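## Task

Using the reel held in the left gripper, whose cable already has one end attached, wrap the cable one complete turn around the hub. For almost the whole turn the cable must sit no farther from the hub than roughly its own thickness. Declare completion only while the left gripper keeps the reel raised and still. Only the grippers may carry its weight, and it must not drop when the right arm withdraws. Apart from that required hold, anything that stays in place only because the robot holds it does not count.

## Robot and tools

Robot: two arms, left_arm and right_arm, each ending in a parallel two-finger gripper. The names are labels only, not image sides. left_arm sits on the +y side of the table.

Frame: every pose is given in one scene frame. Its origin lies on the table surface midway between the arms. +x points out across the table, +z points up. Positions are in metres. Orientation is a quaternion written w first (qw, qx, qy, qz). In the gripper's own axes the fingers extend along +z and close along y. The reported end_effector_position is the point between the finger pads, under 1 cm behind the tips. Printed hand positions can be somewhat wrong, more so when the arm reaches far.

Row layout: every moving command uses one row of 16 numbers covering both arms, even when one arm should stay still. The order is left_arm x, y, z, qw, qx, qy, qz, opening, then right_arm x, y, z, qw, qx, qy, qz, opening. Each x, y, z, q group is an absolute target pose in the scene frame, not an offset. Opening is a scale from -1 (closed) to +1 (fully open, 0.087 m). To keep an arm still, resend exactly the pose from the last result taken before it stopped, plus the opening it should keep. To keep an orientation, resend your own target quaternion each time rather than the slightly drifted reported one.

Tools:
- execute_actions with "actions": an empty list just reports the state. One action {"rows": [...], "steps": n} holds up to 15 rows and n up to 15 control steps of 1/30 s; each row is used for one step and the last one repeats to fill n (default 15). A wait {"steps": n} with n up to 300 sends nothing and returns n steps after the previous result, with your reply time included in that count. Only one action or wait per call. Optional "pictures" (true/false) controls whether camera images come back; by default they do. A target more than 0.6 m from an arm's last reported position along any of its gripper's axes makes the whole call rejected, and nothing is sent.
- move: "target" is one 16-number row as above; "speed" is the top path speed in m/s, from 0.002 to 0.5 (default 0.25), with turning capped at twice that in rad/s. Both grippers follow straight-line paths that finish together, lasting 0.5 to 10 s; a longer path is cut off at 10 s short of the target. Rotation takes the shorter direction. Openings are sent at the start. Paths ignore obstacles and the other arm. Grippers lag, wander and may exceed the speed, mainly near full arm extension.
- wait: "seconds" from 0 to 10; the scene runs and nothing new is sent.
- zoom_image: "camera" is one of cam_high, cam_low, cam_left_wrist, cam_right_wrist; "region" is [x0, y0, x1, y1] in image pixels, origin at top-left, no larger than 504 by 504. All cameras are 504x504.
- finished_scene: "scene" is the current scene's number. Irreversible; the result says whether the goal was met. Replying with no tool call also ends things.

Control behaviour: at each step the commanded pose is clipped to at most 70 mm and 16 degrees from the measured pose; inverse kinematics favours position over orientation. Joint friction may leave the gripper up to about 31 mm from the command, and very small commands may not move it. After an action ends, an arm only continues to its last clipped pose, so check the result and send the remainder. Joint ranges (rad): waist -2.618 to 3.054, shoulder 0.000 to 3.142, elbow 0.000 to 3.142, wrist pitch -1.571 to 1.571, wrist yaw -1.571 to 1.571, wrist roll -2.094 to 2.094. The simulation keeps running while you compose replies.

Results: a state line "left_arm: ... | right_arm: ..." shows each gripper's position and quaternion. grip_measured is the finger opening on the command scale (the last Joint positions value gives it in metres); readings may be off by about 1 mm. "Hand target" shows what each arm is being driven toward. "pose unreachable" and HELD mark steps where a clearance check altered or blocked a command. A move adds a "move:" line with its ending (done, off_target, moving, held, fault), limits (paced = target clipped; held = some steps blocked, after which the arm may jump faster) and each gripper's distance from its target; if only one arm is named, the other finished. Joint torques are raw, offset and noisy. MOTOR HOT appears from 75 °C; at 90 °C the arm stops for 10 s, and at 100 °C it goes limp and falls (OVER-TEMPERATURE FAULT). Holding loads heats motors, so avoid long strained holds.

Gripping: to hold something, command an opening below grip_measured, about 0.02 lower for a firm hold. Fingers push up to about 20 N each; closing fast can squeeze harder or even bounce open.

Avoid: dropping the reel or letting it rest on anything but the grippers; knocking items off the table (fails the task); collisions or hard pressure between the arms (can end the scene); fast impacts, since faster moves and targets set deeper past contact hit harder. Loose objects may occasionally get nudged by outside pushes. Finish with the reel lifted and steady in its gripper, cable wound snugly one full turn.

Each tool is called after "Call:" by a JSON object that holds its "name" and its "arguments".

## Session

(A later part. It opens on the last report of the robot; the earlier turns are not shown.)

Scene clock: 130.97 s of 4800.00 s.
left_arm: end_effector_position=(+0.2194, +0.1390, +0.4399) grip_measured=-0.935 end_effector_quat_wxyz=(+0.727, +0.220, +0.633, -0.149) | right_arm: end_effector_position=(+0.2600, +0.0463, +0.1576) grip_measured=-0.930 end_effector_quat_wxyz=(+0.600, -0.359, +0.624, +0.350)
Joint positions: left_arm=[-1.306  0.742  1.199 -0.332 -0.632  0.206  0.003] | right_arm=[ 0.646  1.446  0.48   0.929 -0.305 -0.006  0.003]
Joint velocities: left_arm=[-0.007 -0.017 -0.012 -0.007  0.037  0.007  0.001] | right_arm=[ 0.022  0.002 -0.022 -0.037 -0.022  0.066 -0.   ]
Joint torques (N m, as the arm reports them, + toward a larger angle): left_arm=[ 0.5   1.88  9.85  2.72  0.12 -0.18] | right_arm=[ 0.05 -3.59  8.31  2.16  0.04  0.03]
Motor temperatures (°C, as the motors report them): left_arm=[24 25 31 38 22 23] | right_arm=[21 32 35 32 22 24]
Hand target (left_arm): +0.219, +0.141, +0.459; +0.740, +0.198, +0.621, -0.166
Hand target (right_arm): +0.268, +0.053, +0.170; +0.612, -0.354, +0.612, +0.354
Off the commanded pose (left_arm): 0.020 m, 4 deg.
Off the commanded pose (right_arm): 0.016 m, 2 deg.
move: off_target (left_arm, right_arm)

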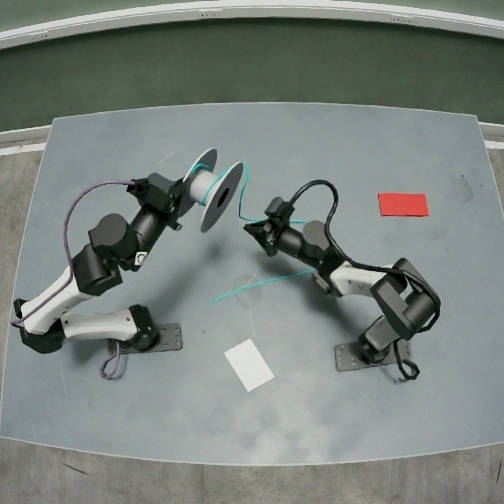

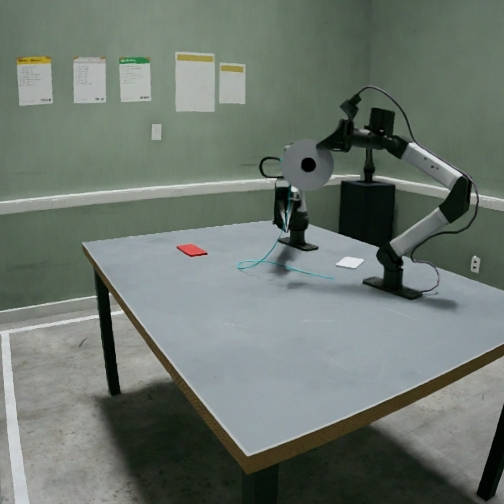

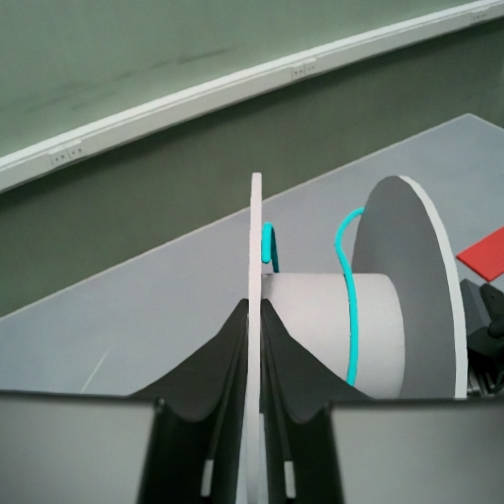

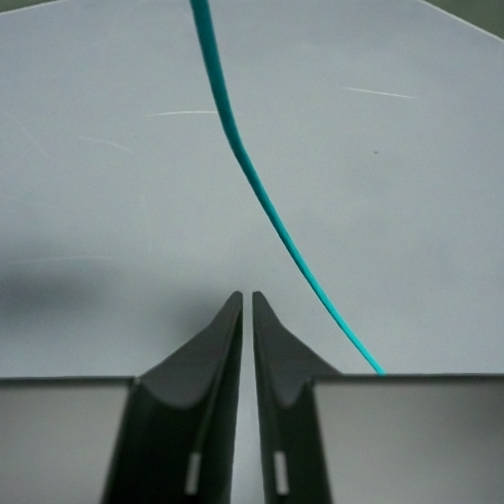

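Call:
{"name": "move", "arguments": {"target": [0.22,0.14,0.46,0.74,0.198,0.621,-0.166,-0.98,0.292,0.085,0.175,0.612,-0.354,0.612,0.354,1], "speed": 0.05}}

Call:
{"name": "move", "arguments": {"target": [0.22,0.14,0.46,0.74,0.198,0.621,-0.166,-0.98,0.292,0.085,0.175,0.612,-0.354,0.612,0.354,-0.93]}}

Call:
{"name": "move", "arguments": {"target": [0.22,0.14,0.46,0.74,0.198,0.621,-0.166,-0.98,0.40,0.035,0.19,0.612,-0.354,0.612,0.354,-0.93], "speed": 0.08}}

Scene clock: 137.10 s of 4800.00 s.
left_arm: end_effector_position=(+0.2194, +0.1390, +0.4399) grip_measured=-0.935 end_effector_quat_wxyz=(+0.727, +0.220, +0.633, -0.149) | right_arm: end_effector_position=(+0.2889, +0.0779, +0.1676) grip_measured=+0.992 end_effector_quat_wxyz=(+0.607, -0.357, +0.617, +0.351)
Joint positions: left_arm=[-1.306  0.742  1.199 -0.331 -0.632  0.206  0.003] | right_arm=[ 0.659  1.593  0.645  0.93  -0.292 -0.006  0.087]
Joint velocities: left_arm=[-0.002  0.002  0.007  0.051 -0.007  0.022 -0.001] | right_arm=[ 0.012 -0.007 -0.002  0.081 -0.022  0.051  0.   ]
Joint torques (N m, as the arm reports them, + toward a larger angle): left_arm=[ 0.49  1.88  9.86  2.71  0.12 -0.19] | right_arm=[ 1.1  -5.27  7.74  2.02  0.22  0.02]
Motor temperatures (°C, as the motors report them): left_arm=[24 25 32 39 22 23] | right_arm=[21 31 36 33 22 24]
Hand target (left_arm): +0.219, +0.141, +0.459; +0.740, +0.198, +0.621, -0.166
Hand target (right_arm): +0.292, +0.085, +0.174; +0.612, -0.354, +0.612, +0.354
Off the commanded pose (left_arm): 0.020 m, 4 deg.
Off the commanded pose (right_arm): 0.011 m, 1 deg.
move: off_target (left_arm, right_arm)

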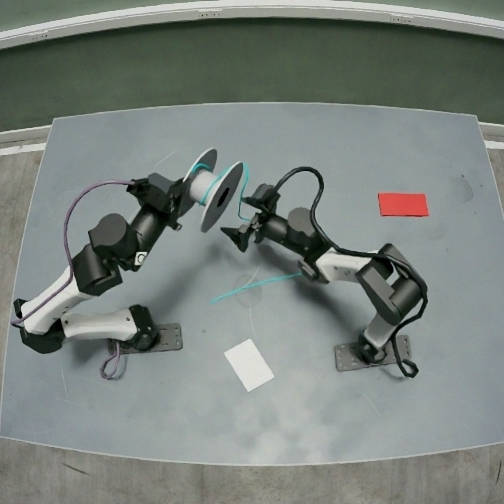

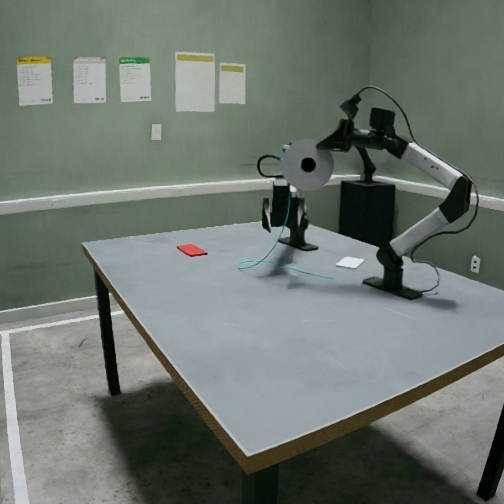

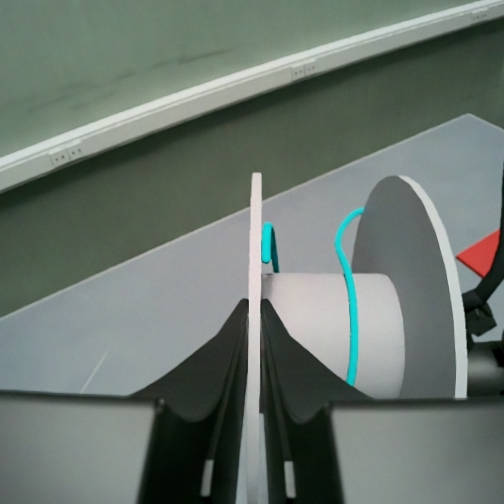

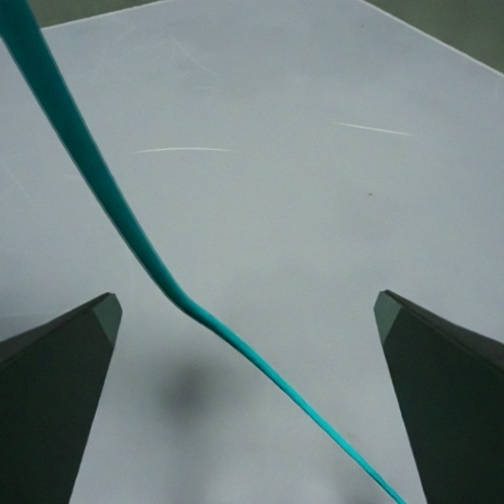

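Scene clock: 137.80 s of 4800.00 s.
left_arm: end_effector_position=(+0.2194, +0.1390, +0.4399) grip_measured=-0.935 end_effector_quat_wxyz=(+0.727, +0.220, +0.633, -0.149) | right_arm: end_effector_position=(+0.2889, +0.0779, +0.1676) grip_measured=-0.930 end_effector_quat_wxyz=(+0.607, -0.357, +0.617, +0.351)
Joint positions: left_arm=[-1.306  0.742  1.199 -0.332 -0.632  0.206  0.003] | right_arm=[ 0.659  1.593  0.645  0.93  -0.292 -0.006  0.003]
Joint velocities: left_arm=[-0.012 -0.007 -0.012  0.022  0.051  0.022 -0.001] | right_arm=[-0.012 -0.002 -0.012  0.051  0.022 -0.022  0.001]
Joint torques (N m, as the arm reports them, + toward a larger angle): left_arm=[ 0.45  1.88  9.86  2.7   0.12 -0.18] | right_arm=[ 0.99 -5.45  7.83  1.99  0.15  0.02]
Motor temperatures (°C, as the motors report them): left_arm=[24 25 32 39 22 23] | right_arm=[21 31 36 33 22 24]
Hand target (left_arm): +0.219, +0.141, +0.459; +0.740, +0.198, +0.621, -0.166
Hand target (right_arm): +0.292, +0.085, +0.175; +0.612, -0.354, +0.612, +0.354
Off the commanded pose (left_arm): 0.020 m, 4 deg.
Off the commanded pose (right_arm): 0.011 m, 1 deg.
move: off_target (left_arm, right_arm)

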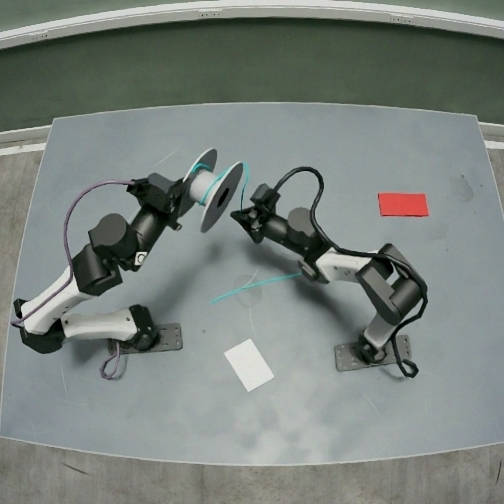

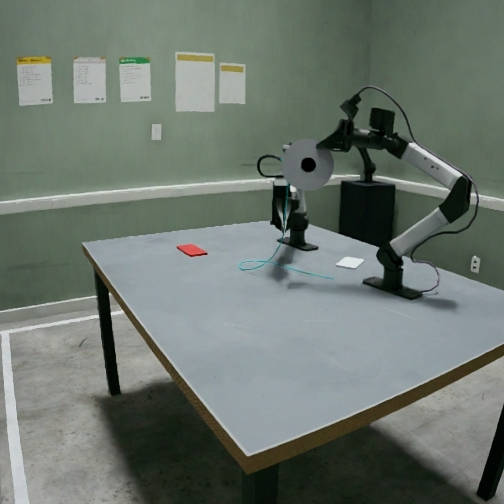

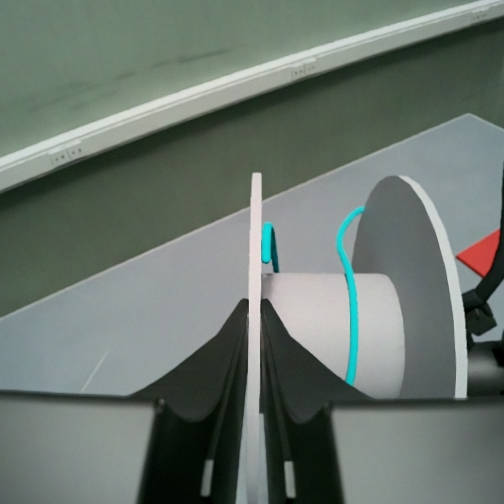

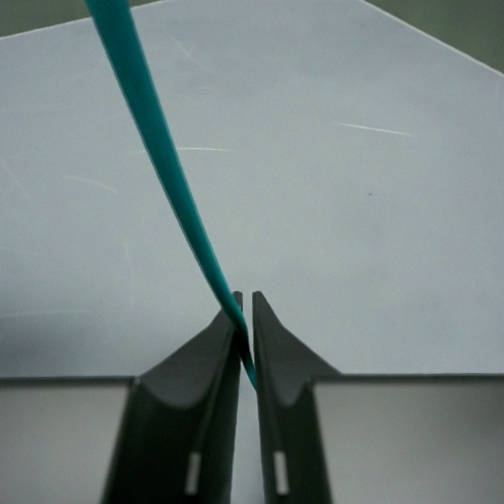

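Scene clock: 139.73 s of 4800.00 s.
left_arm: end_effector_position=(+0.2194, +0.1390, +0.4399) grip_measured=-0.935 end_effector_quat_wxyz=(+0.727, +0.220, +0.633, -0.149) | right_arm: end_effector_position=(+0.3944, +0.0355, +0.1846) grip_measured=-0.930 end_effector_quat_wxyz=(+0.610, -0.354, +0.615, +0.352)
Joint positions: left_arm=[-1.306  0.742  1.199 -0.332 -0.632  0.206  0.003] | right_arm=[ 0.364  1.772  0.924  0.84  -0.584 -0.003  0.003]
Joint velocities: left_arm=[ 0.002  0.002 -0.017  0.081  0.051 -0.007 -0.001] | right_arm=[ 0.007  0.007 -0.007  0.037 -0.022  0.007 -0.   ]
Joint torques (N m, as the arm reports them, + toward a larger angle): left_arm=[ 0.5   1.89  9.84  2.73  0.12 -0.18] | right_arm=[-0.45 -7.14  8.05  1.88 -0.05  0.08]
Motor temperatures (°C, as the motors report them): left_arm=[24 25 32 39 22 23] | right_arm=[21 31 36 33 22 24]
Hand target (left_arm): +0.219, +0.141, +0.459; +0.740, +0.198, +0.621, -0.166
Hand target (right_arm): +0.401, +0.036, +0.189; +0.612, -0.352, +0.612, +0.356
Off the commanded pose (left_arm): 0.020 m, 4 deg.
Off the commanded pose (right_arm): 0.008 m, 0 deg.
move: off_target (left_arm)

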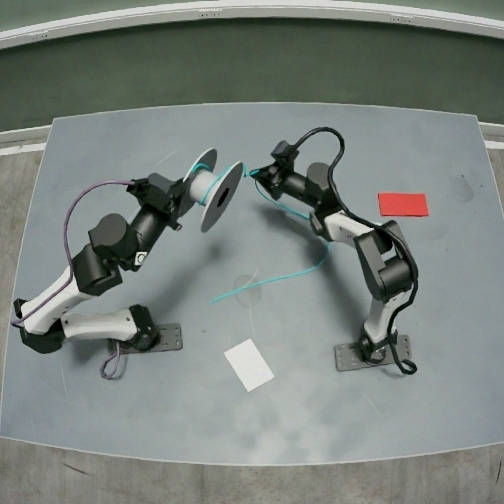

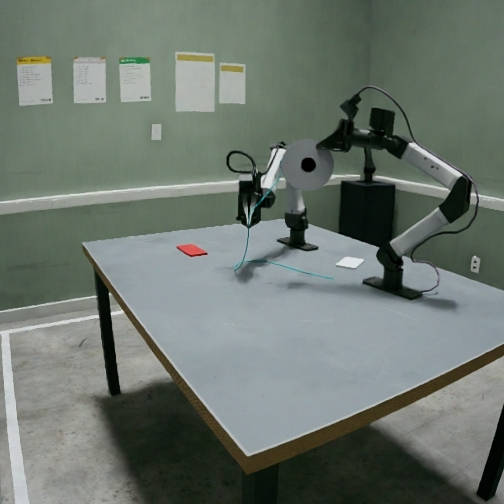

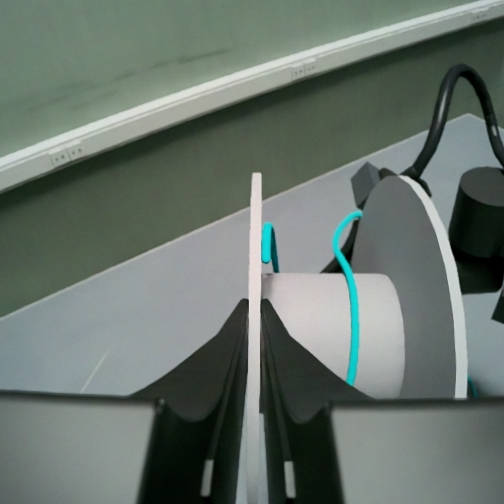

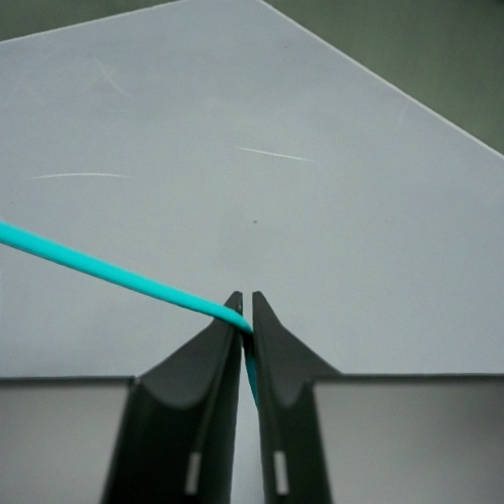

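Pull it straighter.

Call:
{"name": "move", "arguments": {"target": [0.22,0.14,0.46,0.74,0.198,0.621,-0.166,-0.98,0.45,0.025,0.16,0.612,-0.354,0.612,0.354,-0.93], "speed": 0.05}}

Scene clock: 143.27 s of 4800.00 s.
left_arm: end_effector_position=(+0.2194, +0.1391, +0.4391) grip_measured=-0.935 end_effector_quat_wxyz=(+0.726, +0.221, +0.634, -0.148) | right_arm: end_effector_position=(+0.4408, +0.0265, +0.1509) grip_measured=-0.930 end_effector_quat_wxyz=(+0.601, -0.354, +0.622, +0.355)
Joint positions: left_arm=[-1.306  0.742  1.199 -0.335 -0.632  0.206  0.003] | right_arm=[ 0.289  1.971  1.058  0.881 -0.665 -0.003  0.003]
Joint velocities: left_arm=[-0.002  0.002 -0.017  0.022  0.066 -0.022 -0.   ] | right_arm=[-0.002 -0.022  0.017  0.037 -0.051  0.007  0.001]
Joint torques (N m, as the arm reports them, + toward a larger angle): left_arm=[ 0.48  1.87  9.86  2.78  0.12 -0.18] | right_arm=[-0.62 -8.66  7.84  2.02 -0.03  0.01]
Motor temperatures (°C, as the motors report them): left_arm=[24 25 32 39 22 23] | right_arm=[21 31 36 33 22 24]
Hand target (left_arm): +0.219, +0.141, +0.459; +0.740, +0.198, +0.621, -0.166
Hand target (right_arm): +0.449, +0.025, +0.159; +0.612, -0.354, +0.612, +0.354
Off the commanded pose (left_arm): 0.021 m, 4 deg.
Off the commanded pose (right_arm): 0.013 m, 2 deg.
move: off_target (left_arm, right_arm)

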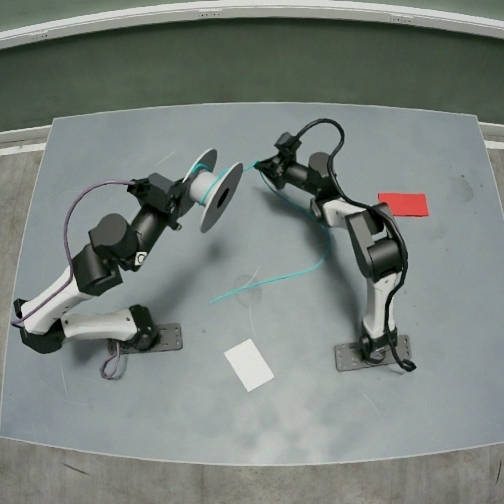

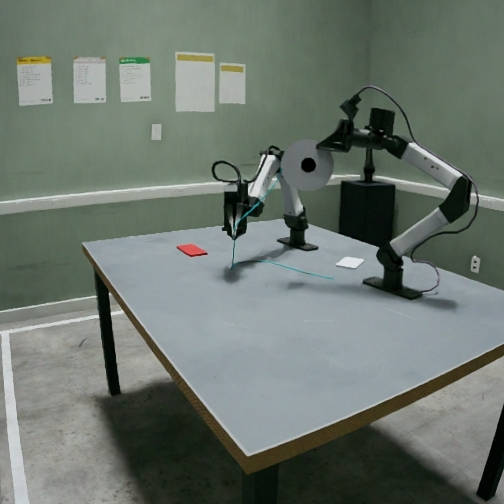

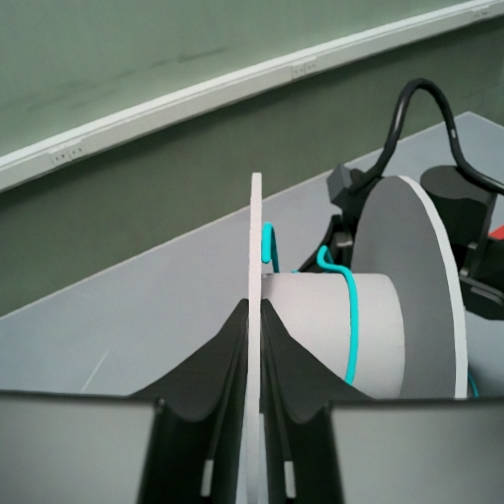

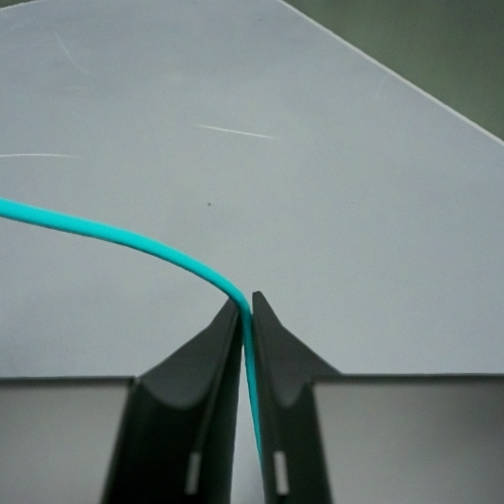

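Call:
{"name": "move", "arguments": {"target": [0.307,0.09,0.46,0.74,0.198,0.621,-0.166,-0.98,0.357,0.059,0.10,0.612,-0.354,0.612,0.354,-0.93], "speed": 0.06}}

Call:
{"name": "move", "arguments": {"target": [0.307,0.09,0.46,0.74,0.198,0.621,-0.166,-0.98,0.25,0.115,0.13,0.612,-0.354,0.612,0.354,-0.93], "speed": 0.06}}

Scene clock: 149.83 s of 4800.00 s.
left_arm: end_effector_position=(+0.3054, +0.0906, +0.4354) grip_measured=-0.935 end_effector_quat_wxyz=(+0.721, +0.215, +0.641, -0.151) | right_arm: end_effector_position=(+0.3613, +0.0578, +0.1043) grip_measured=-0.930 end_effector_quat_wxyz=(+0.612, -0.355, +0.612, +0.353)
Joint positions: left_arm=[-0.967  1.027  1.264 -0.148 -0.303  0.144  0.003] | right_arm=[ 0.465  1.971  0.745  1.225 -0.487 -0.003  0.003]
Joint velocities: left_arm=[ 0.002  0.017  0.012 -0.081 -0.037  0.051 -0.001] | right_arm=[ 0.007  0.002 -0.007 -0.066 -0.037  0.007 -0.001]
Joint torques (N m, as the arm reports them, + toward a larger angle): left_arm=[ 0.71 -1.44 11.1   2.9   0.16 -0.23] | right_arm=[ 0.99 -8.33  3.41  2.15  0.16 -0.03]
Motor temperatures (°C, as the motors report them): left_arm=[24 25 33 40 22 23] | right_arm=[21 32 36 33 22 24]
Hand target (left_arm): +0.306, +0.091, +0.459; +0.740, +0.198, +0.622, -0.166
Hand target (right_arm): +0.356, +0.058, +0.101; +0.612, -0.355, +0.612, +0.353
Off the commanded pose (left_arm): 0.025 m, 4 deg.
Off the commanded pose (right_arm): 0.006 m, 0 deg.
move: off_target (left_arm)

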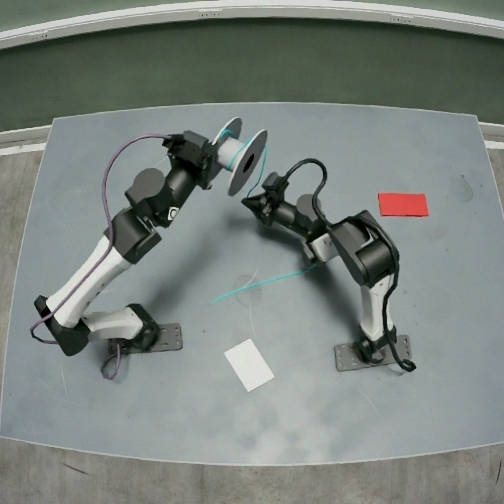

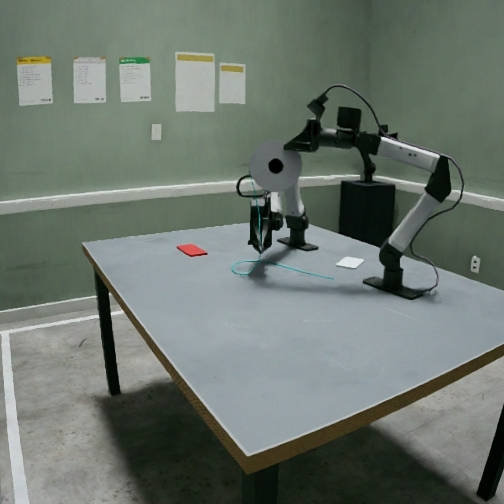

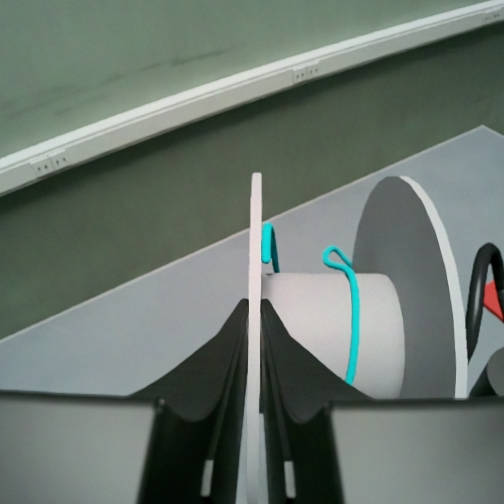

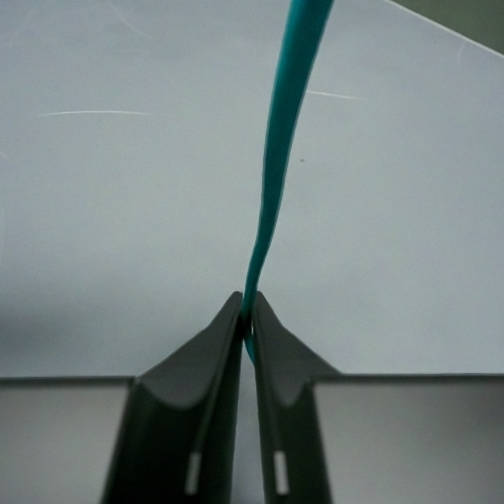

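Scene clock: 152.40 s of 4800.00 s.
left_arm: end_effector_position=(+0.3054, +0.0906, +0.4359) grip_measured=-0.935 end_effector_quat_wxyz=(+0.721, +0.214, +0.641, -0.151) | right_arm: end_effector_position=(+0.2552, +0.1174, +0.1287) grip_measured=-0.930 end_effector_quat_wxyz=(+0.611, -0.356, +0.612, +0.354)
Joint positions: left_arm=[-0.967  1.027  1.264 -0.146 -0.303  0.144  0.003] | right_arm=[ 0.832  1.77   0.605  1.162 -0.122 -0.003  0.003]
Joint velocities: left_arm=[-0.007 -0.012 -0.007  0.007  0.051 -0.007  0.   ] | right_arm=[-0.017  0.007  0.002 -0.051  0.051 -0.007 -0.001]
Joint torques (N m, as the arm reports them, + toward a larger angle): left_arm=[ 0.63 -1.43 11.22  2.9   0.17 -0.21] | right_arm=[ 0.99 -8.61  3.66  1.97  0.17 -0.06]
Motor temperatures (°C, as the motors report them): left_arm=[24 25 33 40 22 23] | right_arm=[21 32 36 33 22 24]
Hand target (left_arm): +0.306, +0.091, +0.459; +0.740, +0.198, +0.621, -0.166
Hand target (right_arm): +0.250, +0.114, +0.130; +0.613, -0.357, +0.611, +0.352
Off the commanded pose (left_arm): 0.024 m, 4 deg.
Off the commanded pose (right_arm): 0.006 m, 0 deg.
move: off_target (left_arm)

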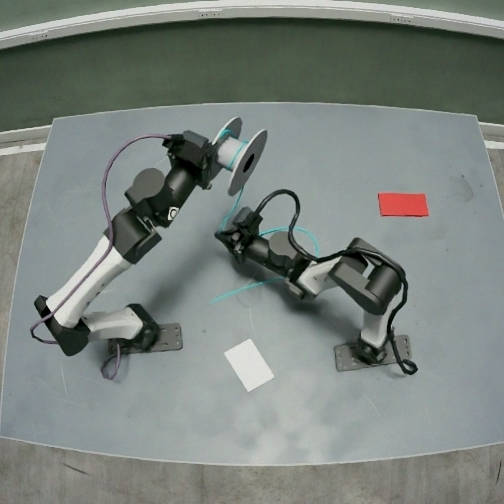

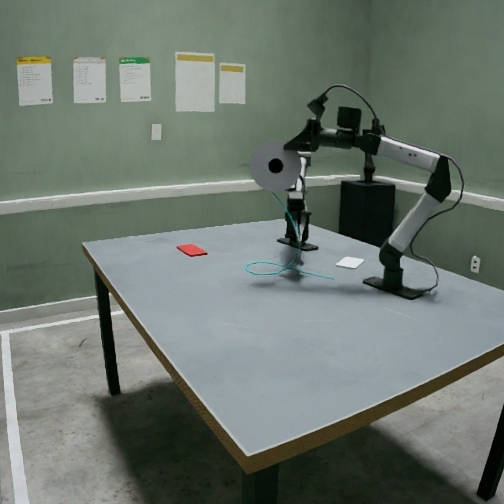

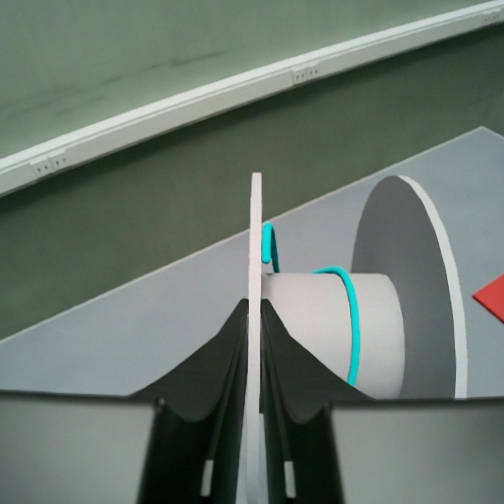

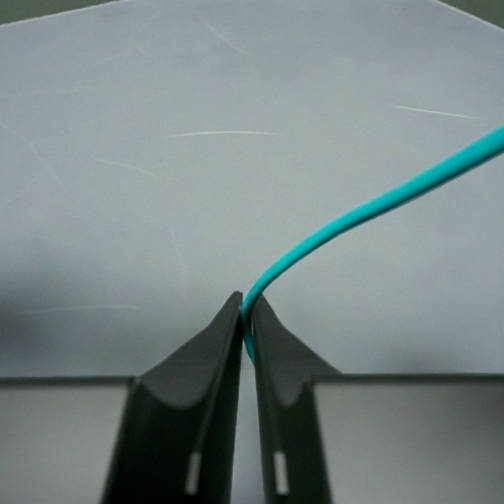

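Tension: move reel forward.

Call:
{"name": "move", "arguments": {"target": [0.365,0.057,0.46,0.74,0.198,0.621,-0.166,-0.98,0.25,0.115,0.13,0.612,-0.354,0.612,0.354,-0.93], "speed": 0.04}}

Scene clock: 155.87 s of 4800.00 s.
left_arm: end_effector_position=(+0.3620, +0.0578, +0.4298) grip_measured=-0.935 end_effector_quat_wxyz=(+0.715, +0.217, +0.648, -0.149) | right_arm: end_effector_position=(+0.2565, +0.1166, +0.1284) grip_measured=-0.930 end_effector_quat_wxyz=(+0.612, -0.354, +0.614, +0.351)
Joint positions: left_arm=[-0.886  1.246  1.373 -0.059 -0.223  0.134  0.003] | right_arm=[ 0.832  1.77   0.605  1.161 -0.114 -0.003  0.003]
Joint velocities: left_arm=[-0.002  0.002 -0.022  0.066 -0.095 -0.051 -0.   ] | right_arm=[-0.002  0.022 -0.017 -0.007  0.022 -0.007 -0.   ]
Joint torques (N m, as the arm reports them, + toward a larger angle): left_arm=[ 0.73 -4.09 11.84  3.09  0.14 -0.24] | right_arm=[ 1.07 -8.29  3.85  2.04  0.12  0.01]
Motor temperatures (°C, as the motors report them): left_arm=[24 25 34 40 22 23] | right_arm=[21 32 35 33 22 24]
Hand target (left_arm): +0.363, +0.058, +0.459; +0.740, +0.198, +0.621, -0.166
Hand target (right_arm): +0.250, +0.115, +0.130; +0.612, -0.354, +0.612, +0.354
Off the commanded pose (left_arm): 0.030 m, 5 deg.
Off the commanded pose (right_arm): 0.007 m, 0 deg.
move: off_target (left_arm)

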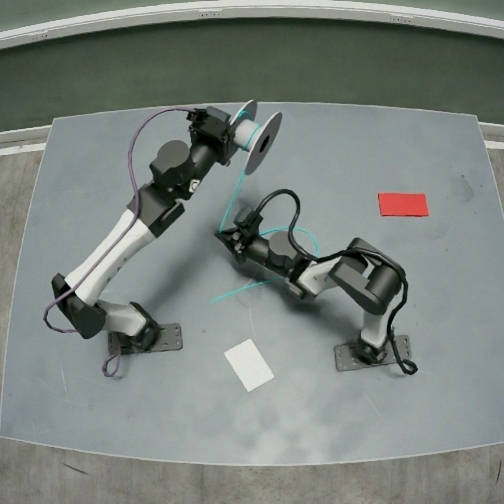

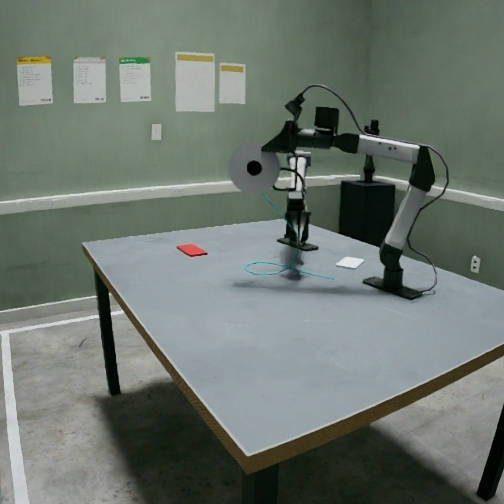

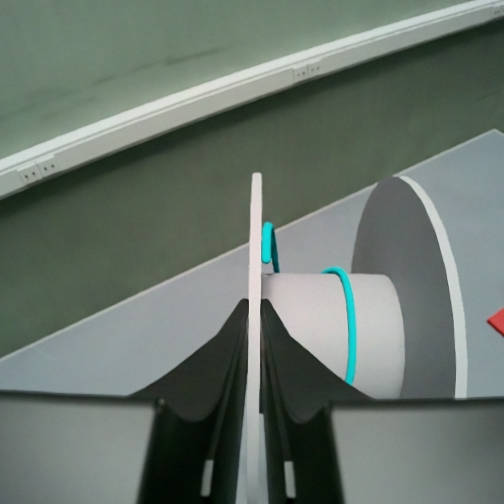

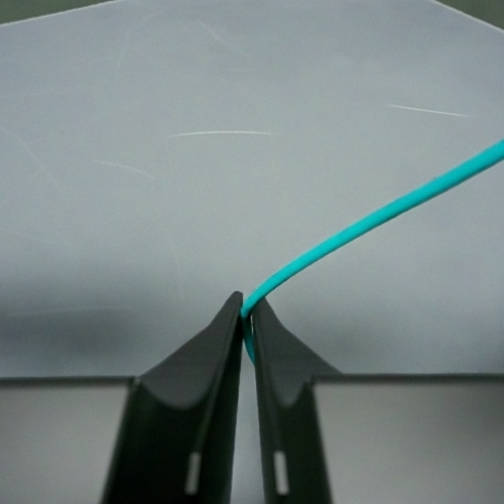

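Call:
{"name": "move", "arguments": {"target": [0.355,0.063,0.46,0.74,0.198,0.621,-0.166,-0.98,0.19,0.01,0.14,0.612,-0.354,0.612,0.354,0.2], "speed": 0.12}}

Call:
{"name": "move", "arguments": {"target": [0.32,0.17,0.52,0.906,0,0.423,0,-0.98,0.2,-0.2,0.25,0.612,-0.354,0.612,0.354,0.2], "speed": 0.12}}

Call:
{"name": "zoom_image", "arguments": {"camera": "cam_low", "region": [210,70,350,210]}}

Call:
{"name": "zoom_image", "arguments": {"camera": "cam_high", "region": [120,50,280,210]}}

Scene clock: 162.80 s of 4800.00 s.
left_arm: end_effector_position=(+0.3619, +0.0576, +0.4294) grip_measured=-0.935 end_effector_quat_wxyz=(+0.714, +0.218, +0.648, -0.149) | right_arm: end_effector_position=(+0.1930, +0.0149, +0.1434) grip_measured=+0.200 end_effector_quat_wxyz=(+0.613, -0.355, +0.611, +0.353)
Joint positions: left_arm=[-0.886  1.246  1.373 -0.06  -0.222  0.133  0.003] | right_arm=[ 0.77   1.19   0.191  1.    -0.182 -0.003  0.052]
Joint velocities: left_arm=[-0.007 -0.012 -0.022  0.037 -0.022 -0.022  0.   ] | right_arm=[-0.012 -0.002 -0.002  0.037  0.022  0.007  0.001]
Joint torques (N m, as the arm reports them, + toward a larger angle): left_arm=[ 0.09 -7.19 10.2   2.94  0.06 -0.22] | right_arm=[-0.64 -4.18  4.45  1.93 -0.12  0.03]
Motor temperatures (°C, as the motors report them): left_arm=[24 25 35 41 22 23] | right_arm=[21 32 35 34 22 24]
Hand target (left_arm): +0.354, +0.064, +0.459; +0.740, +0.198, +0.621, -0.166
Hand target (right_arm): +0.191, +0.010, +0.142; +0.612, -0.354, +0.612, +0.355
Off the commanded pose (left_arm): 0.032 m, 5 deg.
Off the commanded pose (right_arm): 0.007 m, 0 deg.
move: off_target (left_arm)

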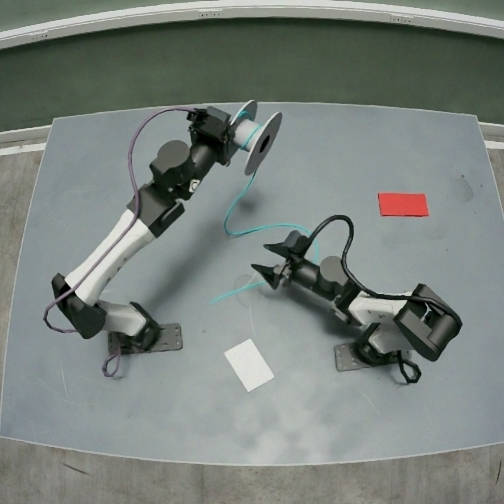

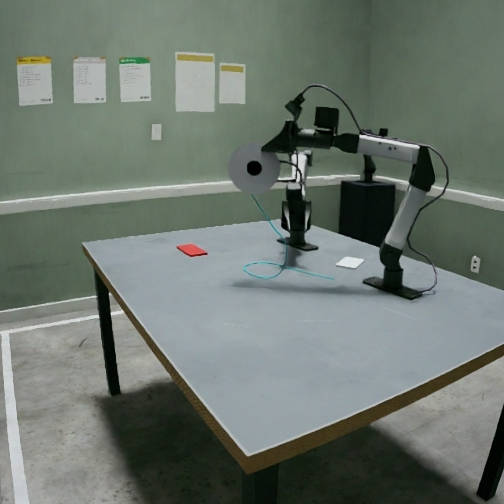

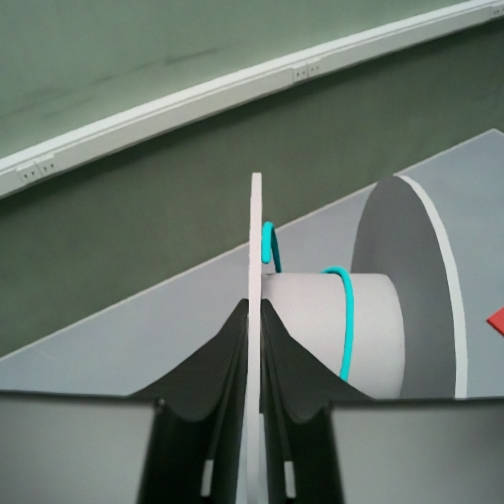

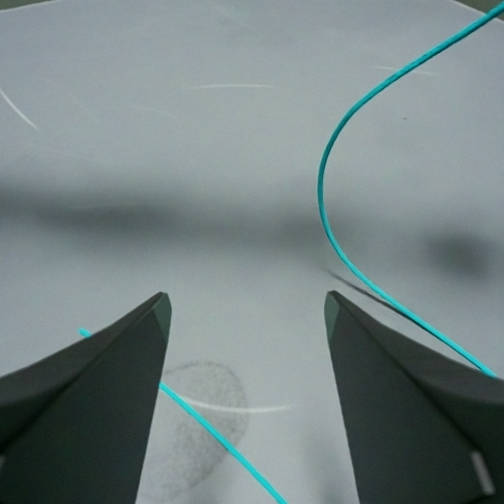

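Scene clock: 166.70 s of 4800.00 s.
left_arm: end_effector_position=(+0.3222, +0.1701, +0.5249) grip_measured=-0.935 end_effector_quat_wxyz=(+0.904, +0.002, +0.428, +0.005) | right_arm: end_effector_position=(+0.2030, -0.1974, +0.2453) grip_measured=+0.200 end_effector_quat_wxyz=(+0.612, -0.335, +0.622, +0.355)
Joint positions: left_arm=[-0.948  1.088  1.014  0.948 -0.597  0.603  0.003] | right_arm=[-0.64   0.693  0.455  0.295 -1.562  0.088  0.052]
Joint velocities: left_arm=[ 0.012 -0.017 -0.017  0.051  0.051  0.037  0.   ] | right_arm=[ 0.002 -0.002 -0.007  0.022 -0.022 -0.007  0.   ]
Joint torques (N m, as the arm reports them, + toward a larger angle): left_arm=[-0.02 -2.52  5.98  1.58  0.36 -0.05] | right_arm=[-0.62  0.71  8.36  1.33  0.02  0.07]
Motor temperatures (°C, as the motors report them): left_arm=[24 25 35 41 22 23] | right_arm=[21 32 35 33 22 24]
Hand target (left_arm): +0.321, +0.170, +0.522; +0.907, +0.001, +0.422, +0.004
Hand target (right_arm): +0.204, -0.200, +0.254; +0.614, -0.340, +0.620, +0.350
Off the commanded pose (left_arm): 0.005 m, 1 deg.
Off the commanded pose (right_arm): 0.006 m, 2 deg.
joint sent to its limit (right arm) — the command would take joint 5 (wrist yaw) past its lower limit, so that joint was sent only as far as its limit.
move: done

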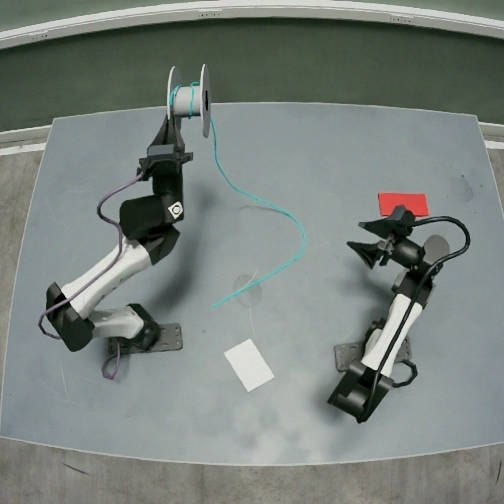

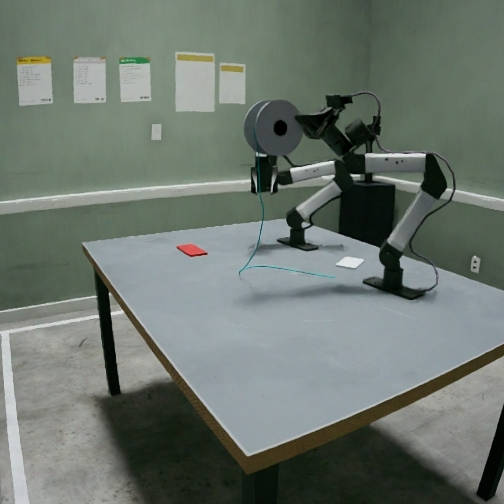

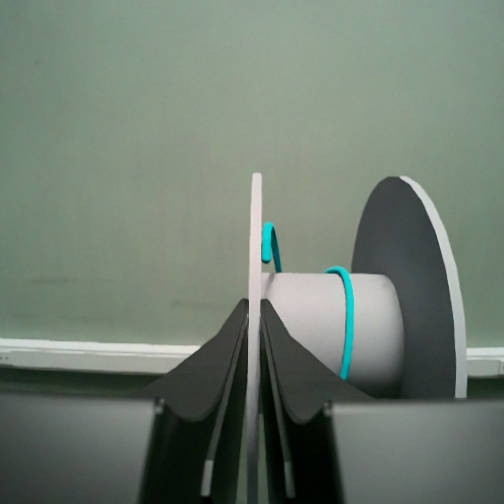

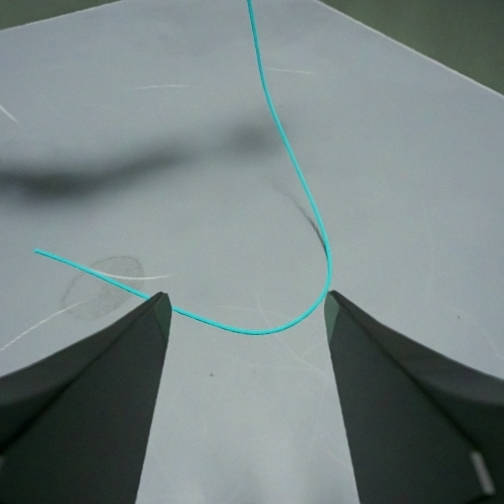

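Region (210, 70, 350, 210) of cam_low's 504x504 image, scaled by 3.600, with more detail than that image has.

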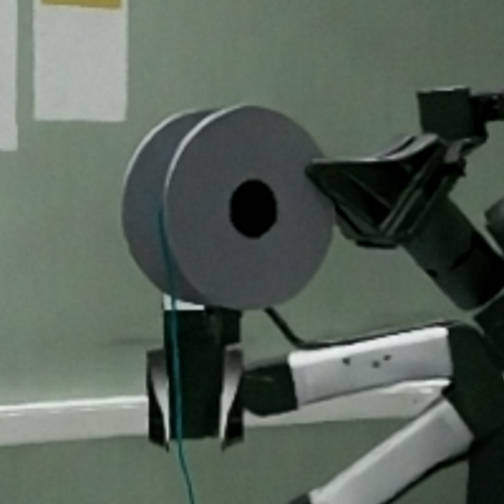

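Region (120, 50, 280, 210) of cam_high's 504x504 image, scaled by 3.150, with more detail than that image has.

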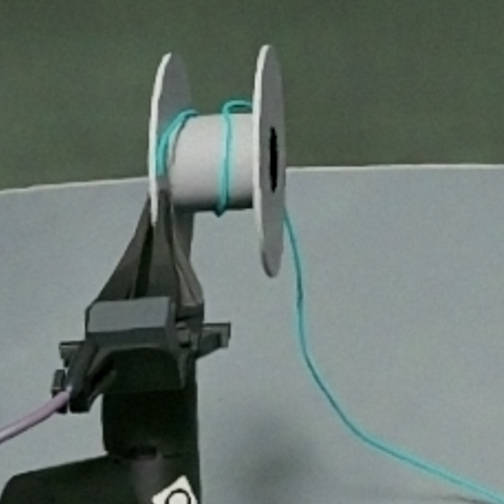

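Call:
{"name": "move", "arguments": {"target": [0.30,0.30,0.52,0.837,-0.162,0.391,0.347,-0.98,0.2,-0.2,0.25,0.612,-0.335,0.622,0.355,0.2], "speed": 0.12}}

Call:
{"name": "zoom_image", "arguments": {"camera": "cam_low", "region": [250,70,370,190]}}

Call:
{"name": "zoom_image", "arguments": {"camera": "cam_high", "region": [60,50,200,190]}}

Scene clock: 173.40 s of 4800.00 s.
left_arm: end_effector_position=(+0.3020, +0.3002, +0.5189) grip_measured=-0.935 end_effector_quat_wxyz=(+0.834, -0.149, +0.412, +0.337) | right_arm: end_effector_position=(+0.2031, -0.1991, +0.2448) grip_measured=+0.200 end_effector_quat_wxyz=(+0.611, -0.329, +0.626, +0.356)
Joint positions: left_arm=[-0.799  1.212  1.014  1.55  -0.887  1.328  0.003] | right_arm=[-0.65   0.693  0.455  0.288 -1.564  0.093  0.052]
Joint velocities: left_arm=[-0.002  0.012 -0.012  0.066 -0.037  0.022  0.   ] | right_arm=[-0.002 -0.022  0.007  0.022 -0.051 -0.022 -0.   ]
Joint torques (N m, as the arm reports them, + toward a larger angle): left_arm=[ 0.71 -2.58  7.02  0.26  0.76 -0.03] | right_arm=[-0.59 -1.09  7.2   1.28 -0.01  0.08]
Motor temperatures (°C, as the motors report them): left_arm=[24 25 34 39 22 23] | right_arm=[21 31 35 33 22 24]
Hand target (left_arm): +0.301, +0.301, +0.522; +0.837, -0.149, +0.401, +0.341
Hand target (right_arm): +0.201, -0.199, +0.250; +0.613, -0.332, +0.624, +0.352
Off the commanded pose (left_arm): 0.002 m, 3 deg.
Off the commanded pose (right_arm): 0.006 m, 1 deg.
joint sent to its limit (left arm) — the command would take joint 4 (wrist pitch) past its upper limit, so that joint was sent only as far as its limit.
joint sent to its limit (right arm) — the command would take joint 5 (wrist yaw) past its lower limit, so that joint was sent only as far as its limit.
move: off_target (left_arm)

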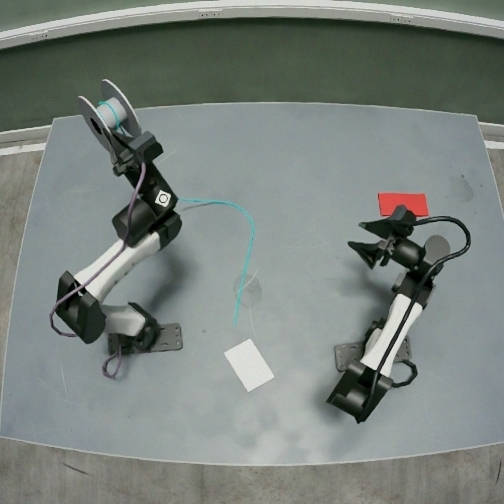

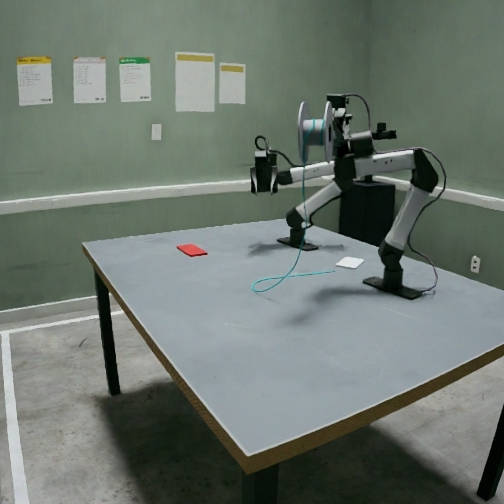

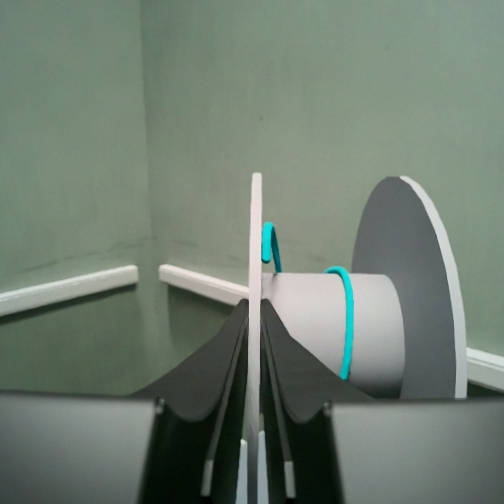

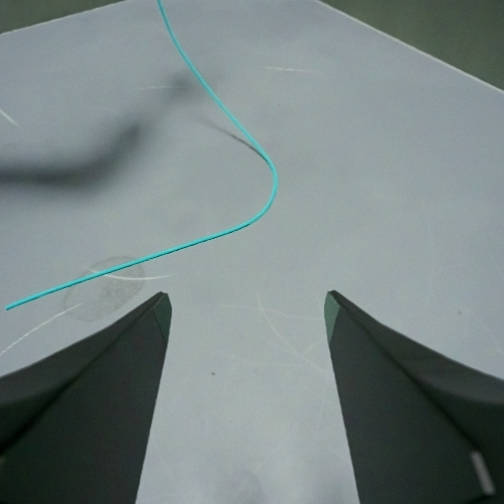

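Region (250, 70, 370, 190) of cam_low's 504x504 image, scaled by 4.200, with more detail than that image has.

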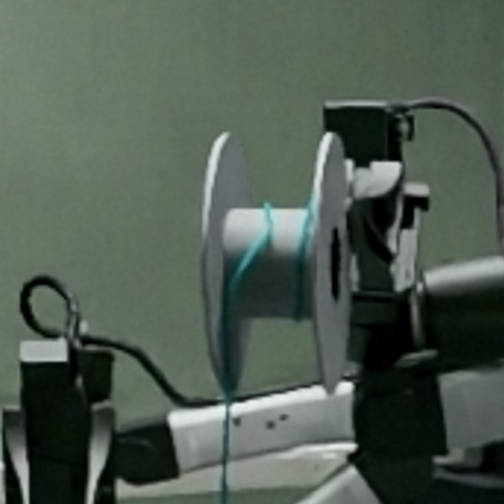

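Region (60, 50, 200, 190) of cam_high's 504x504 image, scaled by 3.600, with more detail than that image has.

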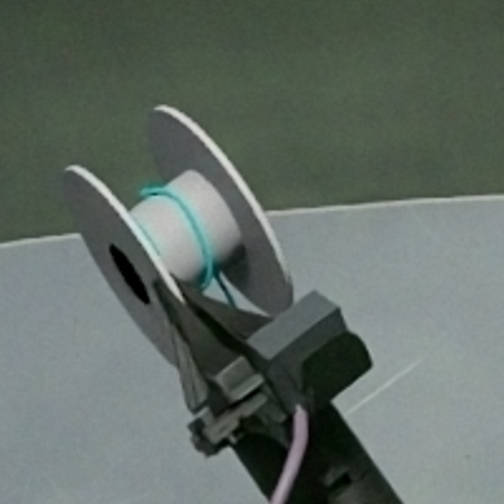

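Tight all round.

Call:
{"name": "finished_scene", "arguments": {"scene": 1}}

The scene is finished: the task was done.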